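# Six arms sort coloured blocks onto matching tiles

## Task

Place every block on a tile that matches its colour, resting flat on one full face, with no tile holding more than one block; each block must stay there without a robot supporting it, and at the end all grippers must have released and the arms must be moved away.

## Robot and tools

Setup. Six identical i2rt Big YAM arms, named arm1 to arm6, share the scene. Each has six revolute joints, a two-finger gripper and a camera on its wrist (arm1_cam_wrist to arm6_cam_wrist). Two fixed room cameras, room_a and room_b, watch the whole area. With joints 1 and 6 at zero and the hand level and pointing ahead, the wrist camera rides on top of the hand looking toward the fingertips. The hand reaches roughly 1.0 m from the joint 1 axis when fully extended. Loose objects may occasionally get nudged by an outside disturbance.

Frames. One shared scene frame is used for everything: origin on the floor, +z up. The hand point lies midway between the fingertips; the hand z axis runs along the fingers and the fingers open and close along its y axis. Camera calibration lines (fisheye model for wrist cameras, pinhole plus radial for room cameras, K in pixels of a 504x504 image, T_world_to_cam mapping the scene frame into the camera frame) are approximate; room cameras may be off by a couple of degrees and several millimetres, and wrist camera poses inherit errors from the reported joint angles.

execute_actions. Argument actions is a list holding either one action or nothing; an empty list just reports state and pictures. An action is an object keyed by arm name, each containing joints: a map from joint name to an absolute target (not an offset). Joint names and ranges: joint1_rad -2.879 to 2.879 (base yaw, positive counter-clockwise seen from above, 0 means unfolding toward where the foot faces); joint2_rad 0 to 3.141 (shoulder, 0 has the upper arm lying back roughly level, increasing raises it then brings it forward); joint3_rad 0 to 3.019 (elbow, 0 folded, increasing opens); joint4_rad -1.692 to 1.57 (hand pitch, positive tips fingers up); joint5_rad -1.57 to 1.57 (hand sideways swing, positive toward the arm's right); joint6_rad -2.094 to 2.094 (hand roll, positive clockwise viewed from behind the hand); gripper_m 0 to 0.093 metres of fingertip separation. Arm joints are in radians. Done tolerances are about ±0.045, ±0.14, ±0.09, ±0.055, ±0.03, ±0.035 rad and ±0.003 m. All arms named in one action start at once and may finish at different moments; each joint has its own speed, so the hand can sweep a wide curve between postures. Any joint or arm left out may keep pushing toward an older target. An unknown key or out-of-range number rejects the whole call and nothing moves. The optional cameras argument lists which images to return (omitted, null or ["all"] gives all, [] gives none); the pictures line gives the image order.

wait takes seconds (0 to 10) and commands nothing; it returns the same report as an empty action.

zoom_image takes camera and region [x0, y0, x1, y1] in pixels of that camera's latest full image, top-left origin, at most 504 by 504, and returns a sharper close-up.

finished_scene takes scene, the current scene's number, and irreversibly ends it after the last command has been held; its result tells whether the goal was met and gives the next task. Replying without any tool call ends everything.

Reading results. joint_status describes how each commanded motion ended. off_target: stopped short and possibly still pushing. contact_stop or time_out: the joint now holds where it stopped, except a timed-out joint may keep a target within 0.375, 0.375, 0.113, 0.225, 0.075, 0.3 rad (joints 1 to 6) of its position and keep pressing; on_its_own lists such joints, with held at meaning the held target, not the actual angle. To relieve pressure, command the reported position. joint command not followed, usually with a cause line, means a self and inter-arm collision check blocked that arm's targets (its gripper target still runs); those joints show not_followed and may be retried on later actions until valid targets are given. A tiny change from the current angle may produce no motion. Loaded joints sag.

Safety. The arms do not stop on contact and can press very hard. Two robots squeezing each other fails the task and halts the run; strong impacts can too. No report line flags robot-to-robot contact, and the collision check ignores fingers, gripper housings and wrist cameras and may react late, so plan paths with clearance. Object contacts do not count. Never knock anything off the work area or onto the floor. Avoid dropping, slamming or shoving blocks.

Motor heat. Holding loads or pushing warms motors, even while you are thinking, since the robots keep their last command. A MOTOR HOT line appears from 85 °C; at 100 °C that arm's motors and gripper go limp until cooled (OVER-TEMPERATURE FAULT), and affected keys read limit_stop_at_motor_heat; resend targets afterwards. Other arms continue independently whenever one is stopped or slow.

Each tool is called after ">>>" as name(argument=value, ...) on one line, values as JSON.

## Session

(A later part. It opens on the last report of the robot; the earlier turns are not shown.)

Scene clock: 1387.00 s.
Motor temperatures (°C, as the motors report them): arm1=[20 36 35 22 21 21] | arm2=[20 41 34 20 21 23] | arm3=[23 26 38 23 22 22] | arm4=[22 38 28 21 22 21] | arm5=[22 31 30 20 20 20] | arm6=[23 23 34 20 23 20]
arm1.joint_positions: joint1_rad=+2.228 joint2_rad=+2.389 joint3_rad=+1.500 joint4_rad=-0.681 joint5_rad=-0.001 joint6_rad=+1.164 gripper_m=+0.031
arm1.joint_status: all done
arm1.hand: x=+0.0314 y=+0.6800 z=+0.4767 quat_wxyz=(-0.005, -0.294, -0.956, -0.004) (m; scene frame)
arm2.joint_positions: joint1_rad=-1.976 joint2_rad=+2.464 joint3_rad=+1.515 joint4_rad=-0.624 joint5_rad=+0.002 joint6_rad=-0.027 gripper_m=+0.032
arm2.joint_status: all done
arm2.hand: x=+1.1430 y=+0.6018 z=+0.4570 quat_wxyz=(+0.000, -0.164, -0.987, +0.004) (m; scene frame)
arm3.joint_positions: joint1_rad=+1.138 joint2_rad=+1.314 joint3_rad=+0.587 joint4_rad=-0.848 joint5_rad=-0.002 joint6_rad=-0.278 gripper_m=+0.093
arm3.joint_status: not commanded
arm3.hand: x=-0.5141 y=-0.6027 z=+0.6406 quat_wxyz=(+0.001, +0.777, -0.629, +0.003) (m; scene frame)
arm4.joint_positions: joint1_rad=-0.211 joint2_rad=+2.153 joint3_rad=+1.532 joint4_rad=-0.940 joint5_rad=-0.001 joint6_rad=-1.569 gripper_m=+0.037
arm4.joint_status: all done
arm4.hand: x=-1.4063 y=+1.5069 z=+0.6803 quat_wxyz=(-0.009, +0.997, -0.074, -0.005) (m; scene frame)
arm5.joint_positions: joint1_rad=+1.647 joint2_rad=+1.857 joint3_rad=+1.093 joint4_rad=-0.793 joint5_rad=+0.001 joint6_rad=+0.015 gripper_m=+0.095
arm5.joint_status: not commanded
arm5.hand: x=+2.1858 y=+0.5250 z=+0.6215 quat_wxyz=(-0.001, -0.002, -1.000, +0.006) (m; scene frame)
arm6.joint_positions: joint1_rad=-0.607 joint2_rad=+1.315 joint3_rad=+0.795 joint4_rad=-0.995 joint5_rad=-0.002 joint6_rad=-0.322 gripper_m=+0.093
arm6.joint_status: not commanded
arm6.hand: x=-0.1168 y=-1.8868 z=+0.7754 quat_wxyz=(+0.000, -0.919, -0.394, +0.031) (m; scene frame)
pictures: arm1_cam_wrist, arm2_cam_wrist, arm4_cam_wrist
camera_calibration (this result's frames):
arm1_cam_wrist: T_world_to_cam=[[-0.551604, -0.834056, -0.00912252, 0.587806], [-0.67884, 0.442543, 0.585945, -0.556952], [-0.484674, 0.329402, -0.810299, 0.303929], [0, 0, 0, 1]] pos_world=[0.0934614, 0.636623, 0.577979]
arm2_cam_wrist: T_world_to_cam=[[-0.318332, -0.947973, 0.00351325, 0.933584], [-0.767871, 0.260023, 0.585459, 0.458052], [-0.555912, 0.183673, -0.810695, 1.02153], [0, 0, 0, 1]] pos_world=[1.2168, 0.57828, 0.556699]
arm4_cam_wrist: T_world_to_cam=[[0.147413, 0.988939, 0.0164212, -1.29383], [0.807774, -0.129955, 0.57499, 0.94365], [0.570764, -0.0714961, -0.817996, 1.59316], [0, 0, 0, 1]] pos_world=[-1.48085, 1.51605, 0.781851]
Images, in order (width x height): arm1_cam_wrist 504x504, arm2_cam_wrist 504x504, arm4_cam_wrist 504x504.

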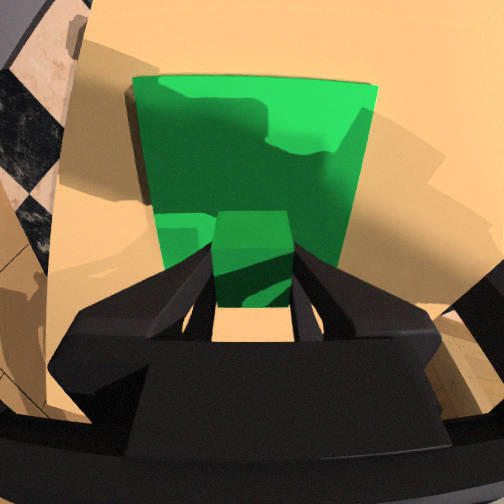

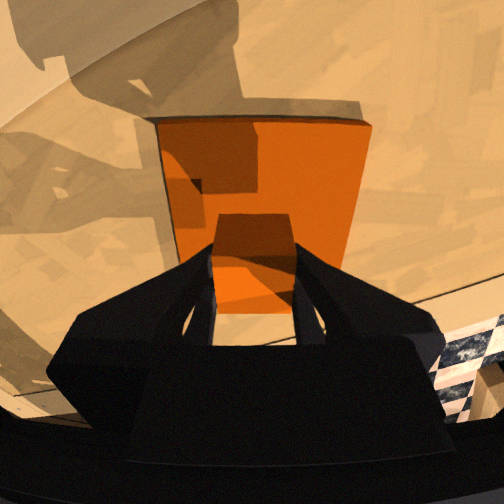

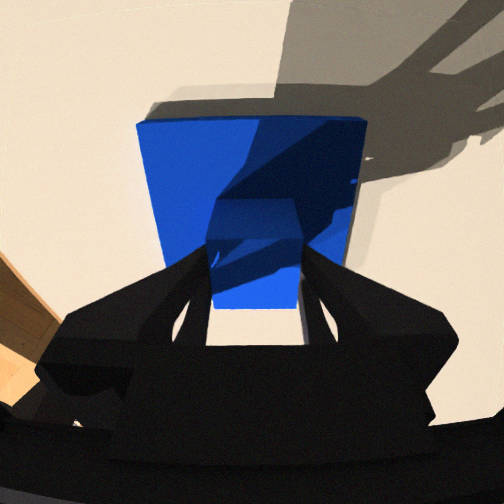

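>>> execute_actions(actions=[{"arm1":{"joints":{"joint2_rad":2.50,"joint4_rad":-0.56}},"arm2":{"joints":{"joint2_rad":2.552,"joint4_rad":-0.545}},"arm4":{"joints":{"joint2_rad":2.183}}}], cameras=["arm4_cam_wrist", "arm1_cam_wrist", "arm2_cam_wrist"])

Scene clock: 1426.23 s.
Motor temperatures (°C, as the motors report them): arm1=[20 38 38 22 21 21] | arm2=[20 42 33 20 21 23] | arm3=[23 26 38 23 22 22] | arm4=[22 38 28 21 22 21] | arm5=[22 31 30 20 20 20] | arm6=[23 23 34 20 23 20]
arm1.joint_positions: joint1_rad=+2.228 joint2_rad=+2.499 joint3_rad=+1.501 joint4_rad=-0.569 joint5_rad=-0.002 joint6_rad=+1.164 gripper_m=+0.031
arm1.joint_status: all done
arm1.hand: x=+0.0219 y=+0.6738 z=+0.4154 quat_wxyz=(-0.006, -0.294, -0.956, -0.005) (m; scene frame)
arm2.joint_positions: joint1_rad=-1.976 joint2_rad=+2.531 joint3_rad=+1.518 joint4_rad=-0.558 joint5_rad=+0.001 joint6_rad=-0.028 gripper_m=+0.032
arm2.joint_status: all done
arm2.hand: x=+1.1351 y=+0.6047 z=+0.4200 quat_wxyz=(-0.001, -0.164, -0.987, +0.003) (m; scene frame)
arm3.joint_positions: joint1_rad=+1.138 joint2_rad=+1.314 joint3_rad=+0.587 joint4_rad=-0.848 joint5_rad=-0.002 joint6_rad=-0.278 gripper_m=+0.093
arm3.joint_status: not commanded
arm3.hand: x=-0.5141 y=-0.6027 z=+0.6406 quat_wxyz=(+0.001, +0.777, -0.629, +0.003) (m; scene frame)
arm4.joint_positions: joint1_rad=-0.211 joint2_rad=+2.153 joint3_rad=+1.532 joint4_rad=-0.940 joint5_rad=-0.001 joint6_rad=-1.569 gripper_m=+0.037
arm4.joint_status: all done
arm4.hand: x=-1.4063 y=+1.5069 z=+0.6803 quat_wxyz=(-0.009, +0.997, -0.074, -0.005) (m; scene frame)
arm5.joint_positions: joint1_rad=+1.647 joint2_rad=+1.857 joint3_rad=+1.093 joint4_rad=-0.793 joint5_rad=+0.001 joint6_rad=+0.015 gripper_m=+0.095
arm5.joint_status: not commanded
arm5.hand: x=+2.1858 y=+0.5250 z=+0.6215 quat_wxyz=(-0.001, -0.002, -1.000, +0.006) (m; scene frame)
arm6.joint_positions: joint1_rad=-0.607 joint2_rad=+1.315 joint3_rad=+0.795 joint4_rad=-0.995 joint5_rad=-0.002 joint6_rad=-0.322 gripper_m=+0.093
arm6.joint_status: not commanded
arm6.hand: x=-0.1168 y=-1.8868 z=+0.7754 quat_wxyz=(+0.000, -0.919, -0.394, +0.031) (m; scene frame)
pictures: arm1_cam_wrist, arm2_cam_wrist, arm4_cam_wrist
camera_calibration (this result's frames):
arm1_cam_wrist: T_world_to_cam=[[-0.551251, -0.834257, -0.0117135, 0.578033], [-0.680216, 0.441247, 0.585327, -0.523484], [-0.483145, 0.33063, -0.810713, 0.250976], [0, 0, 0, 1]] pos_world=[0.0838169, 0.630233, 0.51665]
arm2_cam_wrist: T_world_to_cam=[[-0.317966, -0.948099, 0.00240756, 0.934094], [-0.768832, 0.259329, 0.584505, 0.474766], [-0.554793, 0.184002, -0.811386, 0.985393], [0, 0, 0, 1]] pos_world=[1.20871, 0.581178, 0.519782]
arm4_cam_wrist: T_world_to_cam=[[0.147413, 0.988939, 0.0164212, -1.29383], [0.807774, -0.129955, 0.57499, 0.94365], [0.570764, -0.0714961, -0.817996, 1.59316], [0, 0, 0, 1]] pos_world=[-1.48085, 1.51605, 0.781851]
Images, in order (width x height): arm1_cam_wrist 504x504, arm2_cam_wrist 504x504, arm4_cam_wrist 504x504.

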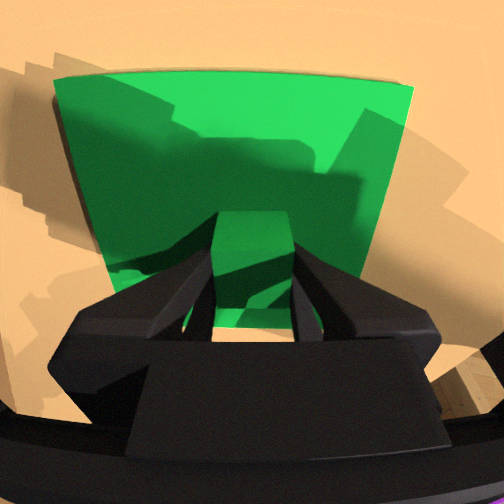

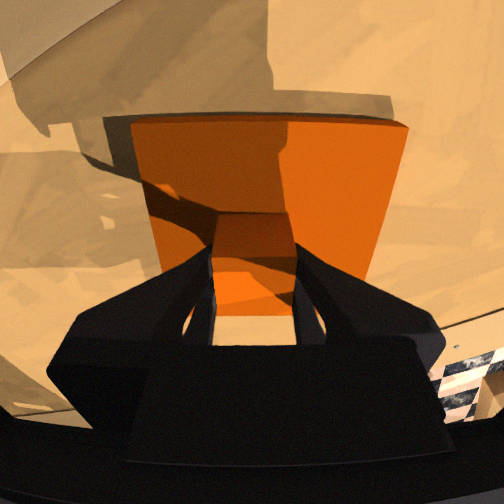

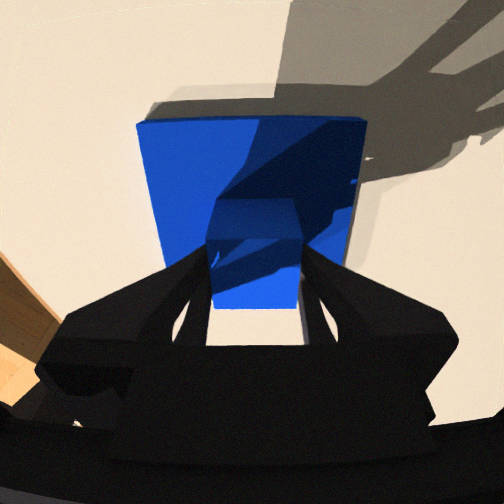

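>>> execute_actions(actions=[{"arm1":{"joints":{"gripper_m":0.075}},"arm2":{"joints":{"gripper_m":0.075}},"arm4":{"joints":{"gripper_m":0.08}}}], cameras=["arm4_cam_wrist", "arm1_cam_wrist", "arm2_cam_wrist"])

Scene clock: 1435.27 s.
Motor temperatures (°C, as the motors report them): arm1=[20 38 38 22 21 21] | arm2=[20 42 33 20 21 23] | arm3=[23 26 38 23 22 22] | arm4=[22 38 28 21 22 21] | arm5=[22 31 30 20 20 20] | arm6=[23 23 34 20 23 20]
arm1.joint_positions: joint1_rad=+2.228 joint2_rad=+2.499 joint3_rad=+1.501 joint4_rad=-0.569 joint5_rad=-0.002 joint6_rad=+1.164 gripper_m=+0.075
arm1.joint_status: all done
arm1.hand: x=+0.0219 y=+0.6738 z=+0.4154 quat_wxyz=(-0.006, -0.294, -0.956, -0.005) (m; scene frame)
arm2.joint_positions: joint1_rad=-1.976 joint2_rad=+2.540 joint3_rad=+1.518 joint4_rad=-0.558 joint5_rad=+0.001 joint6_rad=-0.028 gripper_m=+0.075
arm2.joint_status: all done
arm2.hand: x=+1.1317 y=+0.6060 z=+0.4152 quat_wxyz=(+0.003, -0.164, -0.987, +0.003) (m; scene frame)
arm3.joint_positions: joint1_rad=+1.138 joint2_rad=+1.314 joint3_rad=+0.587 joint4_rad=-0.848 joint5_rad=-0.002 joint6_rad=-0.278 gripper_m=+0.093
arm3.joint_status: not commanded
arm3.hand: x=-0.5141 y=-0.6027 z=+0.6406 quat_wxyz=(+0.001, +0.777, -0.629, +0.003) (m; scene frame)
arm4.joint_positions: joint1_rad=-0.211 joint2_rad=+2.156 joint3_rad=+1.531 joint4_rad=-0.940 joint5_rad=-0.001 joint6_rad=-1.569 gripper_m=+0.080
arm4.joint_status: all done
arm4.hand: x=-1.4065 y=+1.5062 z=+0.6785 quat_wxyz=(-0.007, +0.997, -0.074, -0.005) (m; scene frame)
arm5.joint_positions: joint1_rad=+1.647 joint2_rad=+1.857 joint3_rad=+1.093 joint4_rad=-0.793 joint5_rad=+0.001 joint6_rad=+0.015 gripper_m=+0.095
arm5.joint_status: not commanded
arm5.hand: x=+2.1858 y=+0.5250 z=+0.6215 quat_wxyz=(-0.001, -0.002, -1.000, +0.006) (m; scene frame)
arm6.joint_positions: joint1_rad=-0.607 joint2_rad=+1.315 joint3_rad=+0.795 joint4_rad=-0.995 joint5_rad=-0.002 joint6_rad=-0.322 gripper_m=+0.093
arm6.joint_status: not commanded
arm6.hand: x=-0.1168 y=-1.8868 z=+0.7754 quat_wxyz=(+0.000, -0.919, -0.394, +0.031) (m; scene frame)
pictures: arm1_cam_wrist, arm2_cam_wrist, arm4_cam_wrist
camera_calibration (this result's frames):
arm1_cam_wrist: T_world_to_cam=[[-0.551251, -0.834257, -0.0117135, 0.578033], [-0.680216, 0.441247, 0.585327, -0.523484], [-0.483145, 0.33063, -0.810713, 0.250976], [0, 0, 0, 1]] pos_world=[0.0838169, 0.630233, 0.51665]
arm2_cam_wrist: T_world_to_cam=[[-0.317996, -0.94809, 0.00212011, 0.934342], [-0.763983, 0.257568, 0.591598, 0.467316], [-0.561434, 0.186506, -0.80623, 0.983233], [0, 0, 0, 1]] pos_world=[1.20616, 0.582095, 0.514269]
arm4_cam_wrist: T_world_to_cam=[[0.147387, 0.988988, 0.0133699, -1.29118], [0.808032, -0.128193, 0.575023, 0.94243], [0.570405, -0.0739478, -0.818028, 1.59484], [0, 0, 0, 1]] pos_world=[-1.48091, 1.51571, 0.77997]
Images, in order (width x height): arm1_cam_wrist 504x504, arm2_cam_wrist 504x504, arm4_cam_wrist 504x504.

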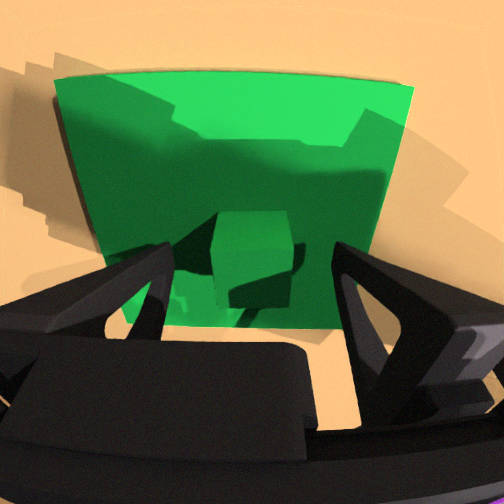

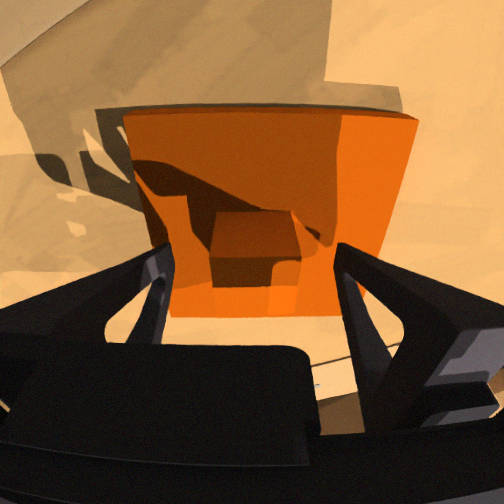

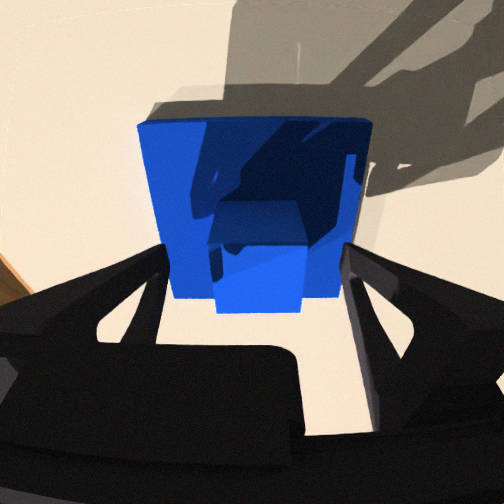

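>>> execute_actions(actions=[{"arm1":{"joints":{"joint2_rad":2.15,"joint4_rad":-0.92}},"arm2":{"joints":{"joint2_rad":2.19,"joint4_rad":-0.91}},"arm4":{"joints":{"joint2_rad":1.81,"joint4_rad":-1.29}}}], cameras=["all"])

Scene clock: 1444.47 s.
Motor temperatures (°C, as the motors report them): arm1=[20 38 38 22 21 21] | arm2=[20 42 32 20 21 23] | arm3=[23 26 38 23 22 22] | arm4=[22 38 28 21 22 21] | arm5=[22 31 30 20 20 20] | arm6=[23 23 34 20 23 20]
arm1.joint_positions: joint1_rad=+2.228 joint2_rad=+2.153 joint3_rad=+1.508 joint4_rad=-0.911 joint5_rad=-0.002 joint6_rad=+1.164 gripper_m=+0.075
arm1.joint_status: all done
arm1.hand: x=+0.0382 y=+0.6851 z=+0.6136 quat_wxyz=(-0.009, -0.294, -0.956, -0.009) (m; scene frame)
arm2.joint_positions: joint1_rad=-1.976 joint2_rad=+2.193 joint3_rad=+1.526 joint4_rad=-0.897 joint5_rad=+0.001 joint6_rad=-0.028 gripper_m=+0.075
arm2.joint_status: all done
arm2.hand: x=+1.1598 y=+0.5968 z=+0.6150 quat_wxyz=(-0.005, -0.164, -0.987, +0.004) (m; scene frame)
arm3.joint_positions: joint1_rad=+1.138 joint2_rad=+1.314 joint3_rad=+0.587 joint4_rad=-0.848 joint5_rad=-0.002 joint6_rad=-0.278 gripper_m=+0.093
arm3.joint_status: not commanded
arm3.hand: x=-0.5141 y=-0.6027 z=+0.6406 quat_wxyz=(+0.001, +0.777, -0.629, +0.003) (m; scene frame)
arm4.joint_positions: joint1_rad=-0.211 joint2_rad=+1.792 joint3_rad=+1.522 joint4_rad=-1.274 joint5_rad=-0.001 joint6_rad=-1.569 gripper_m=+0.080
arm4.joint_status: all done
arm4.hand: x=-1.4123 y=+1.4520 z=+0.8759 quat_wxyz=(-0.018, +0.997, -0.074, -0.004) (m; scene frame)
arm5.joint_positions: joint1_rad=+1.647 joint2_rad=+1.857 joint3_rad=+1.093 joint4_rad=-0.793 joint5_rad=+0.001 joint6_rad=+0.015 gripper_m=+0.095
arm5.joint_status: not commanded
arm5.hand: x=+2.1858 y=+0.5250 z=+0.6215 quat_wxyz=(-0.001, -0.002, -1.000, +0.006) (m; scene frame)
arm6.joint_positions: joint1_rad=-0.607 joint2_rad=+1.315 joint3_rad=+0.795 joint4_rad=-0.995 joint5_rad=-0.002 joint6_rad=-0.322 gripper_m=+0.093
arm6.joint_status: not commanded
arm6.hand: x=-0.1168 y=-1.8868 z=+0.7754 quat_wxyz=(+0.000, -0.919, -0.394, +0.031) (m; scene frame)
pictures: arm1_cam_wrist, arm2_cam_wrist, arm3_cam_wrist, arm4_cam_wrist, arm5_cam_wrist, arm6_cam_wrist, room_a, room_b
camera_calibration (this result's frames):
arm1_cam_wrist: T_world_to_cam=[[-0.551057, -0.834182, -0.0218143, 0.604915], [-0.68568, 0.437749, 0.581566, -0.628523], [-0.475583, 0.335434, -0.813206, 0.413767], [0, 0, 0, 1]] pos_world=[0.0991582, 0.640953, 0.715202]
arm2_cam_wrist: T_world_to_cam=[[-0.317939, -0.948107, 0.00268277, 0.933719], [-0.773415, 0.260993, 0.577678, 0.390403], [-0.548401, 0.181592, -0.81626, 1.15579], [0, 0, 0, 1]] pos_world=[1.23265, 0.57349, 0.715397]
arm3_cam_wrist: T_world_to_cam=[[0.975934, 0.217902, -0.00845809, 0.640094], [0.182345, -0.794182, 0.579677, -0.754338], [0.119595, -0.567269, -0.814803, 0.366038], [0, 0, 0, 1]] pos_world=[-0.530916, -0.530918, 0.740935]
arm4_cam_wrist: T_world_to_cam=[[0.147529, 0.988488, 0.033581, -1.25608], [0.80632, -0.139865, 0.574705, 0.841486], [0.572785, -0.0577084, -0.817672, 1.73513], [0, 0, 0, 1]] pos_world=[-1.48705, 1.45944, 0.977337]
arm5_cam_wrist: T_world_to_cam=[[0.00669866, -0.999618, 0.02682, 0.490714], [-0.813949, 0.0101298, 0.580848, 1.41198], [-0.580898, -0.025721, -0.81357, 1.91248], [0, 0, 0, 1]] pos_world=[2.25695, 0.525414, 0.722625]
arm6_cam_wrist: T_world_to_cam=[[-0.70999, 0.704005, 0.0170363, 1.23541], [0.589817, 0.581266, 0.560577, 0.732792], [0.384746, 0.408052, -0.827927, 1.57705], [0, 0, 0, 1]] pos_world=[-0.161849, -1.9392, 0.873853]
Images, in order (width x height): arm1_cam_wrist 504x504, arm2_cam_wrist 504x504, arm3_cam_wrist 504x504, arm4_cam_wrist 504x504, arm5_cam_wrist 504x504, arm6_cam_wrist 504x504, room_a 504x504, room_b 504x504.

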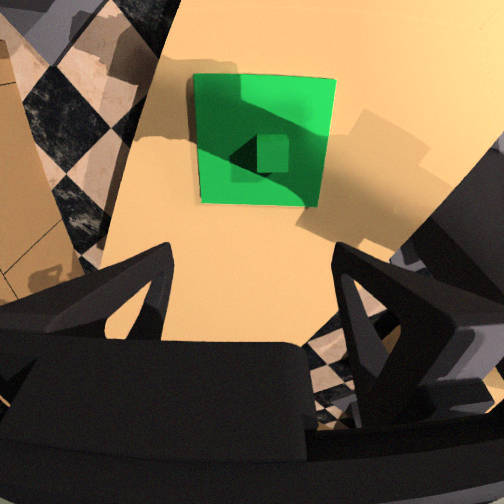

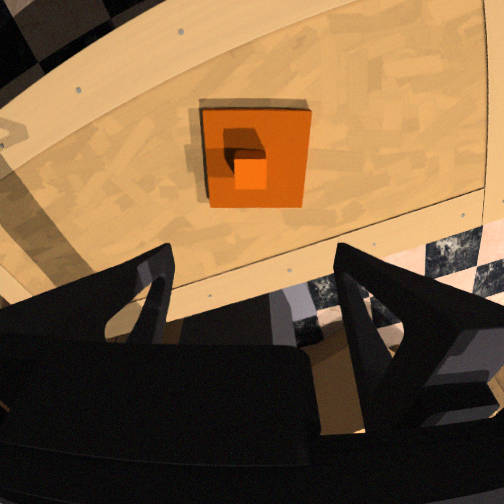

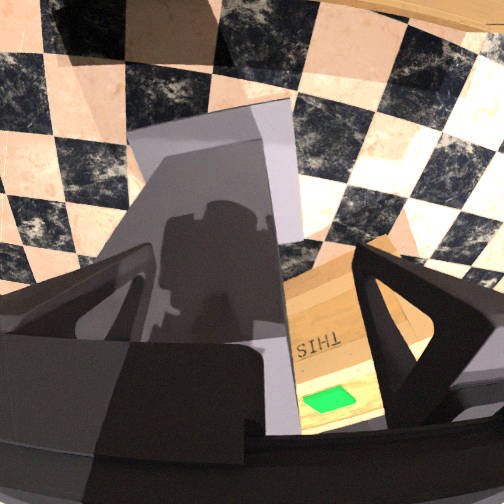

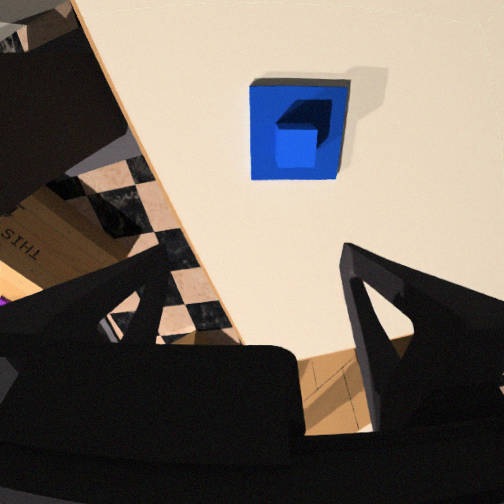

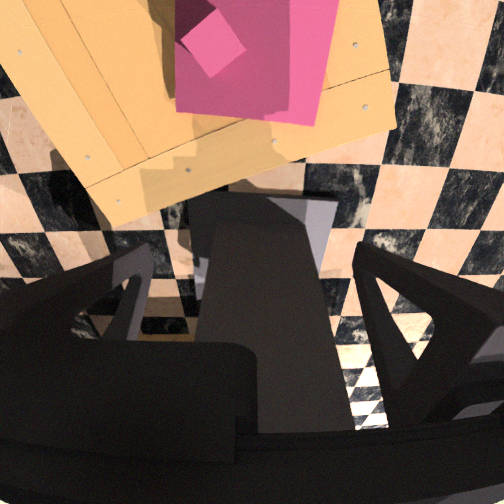

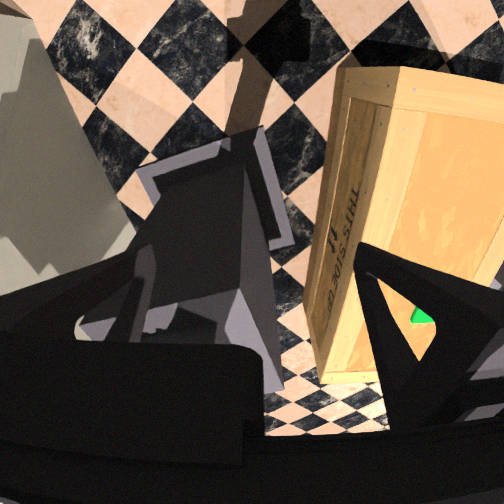

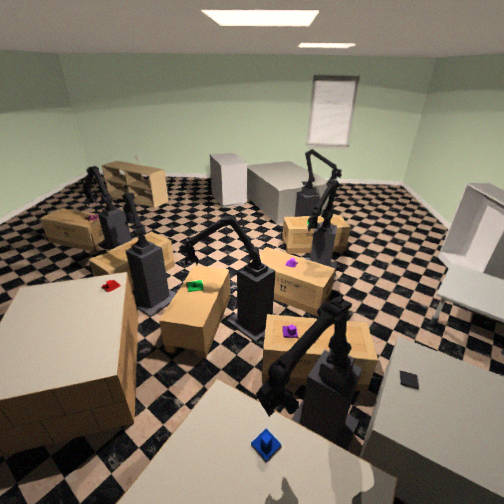

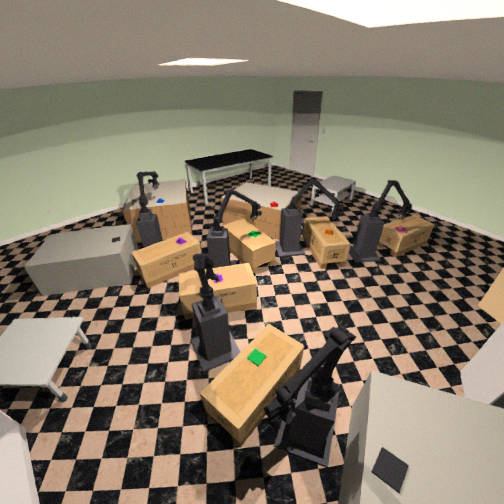

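>>> zoom_image(camera="room_a", region=[265, 245, 325, 345])

>>> zoom_image(camera="room_a", region=[85, 265, 135, 305])

Region (265, 245, 325, 345) of room_a's 504x504 image, scaled by 5.040, with more detail than that image has; it fills the left 302 columns of this view, and the rest is white.

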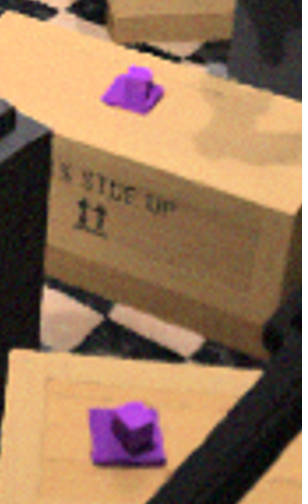

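Region (85, 265, 135, 305) of room_a's 504x504 image, scaled by 10.080, with more detail than that image has; it fills the top 403 rows of this view, and the rest is white.

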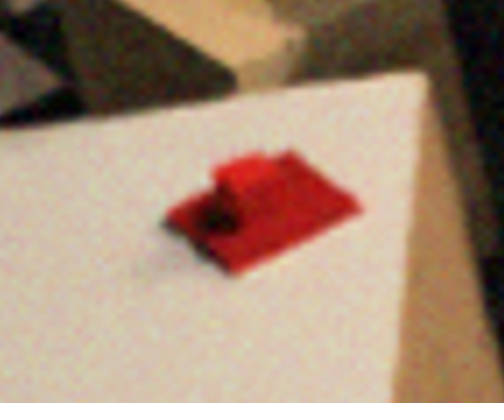

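All blocks appear to be on their tiles.

>>> finished_scene(scene=2)

The scene is finished: the task was done.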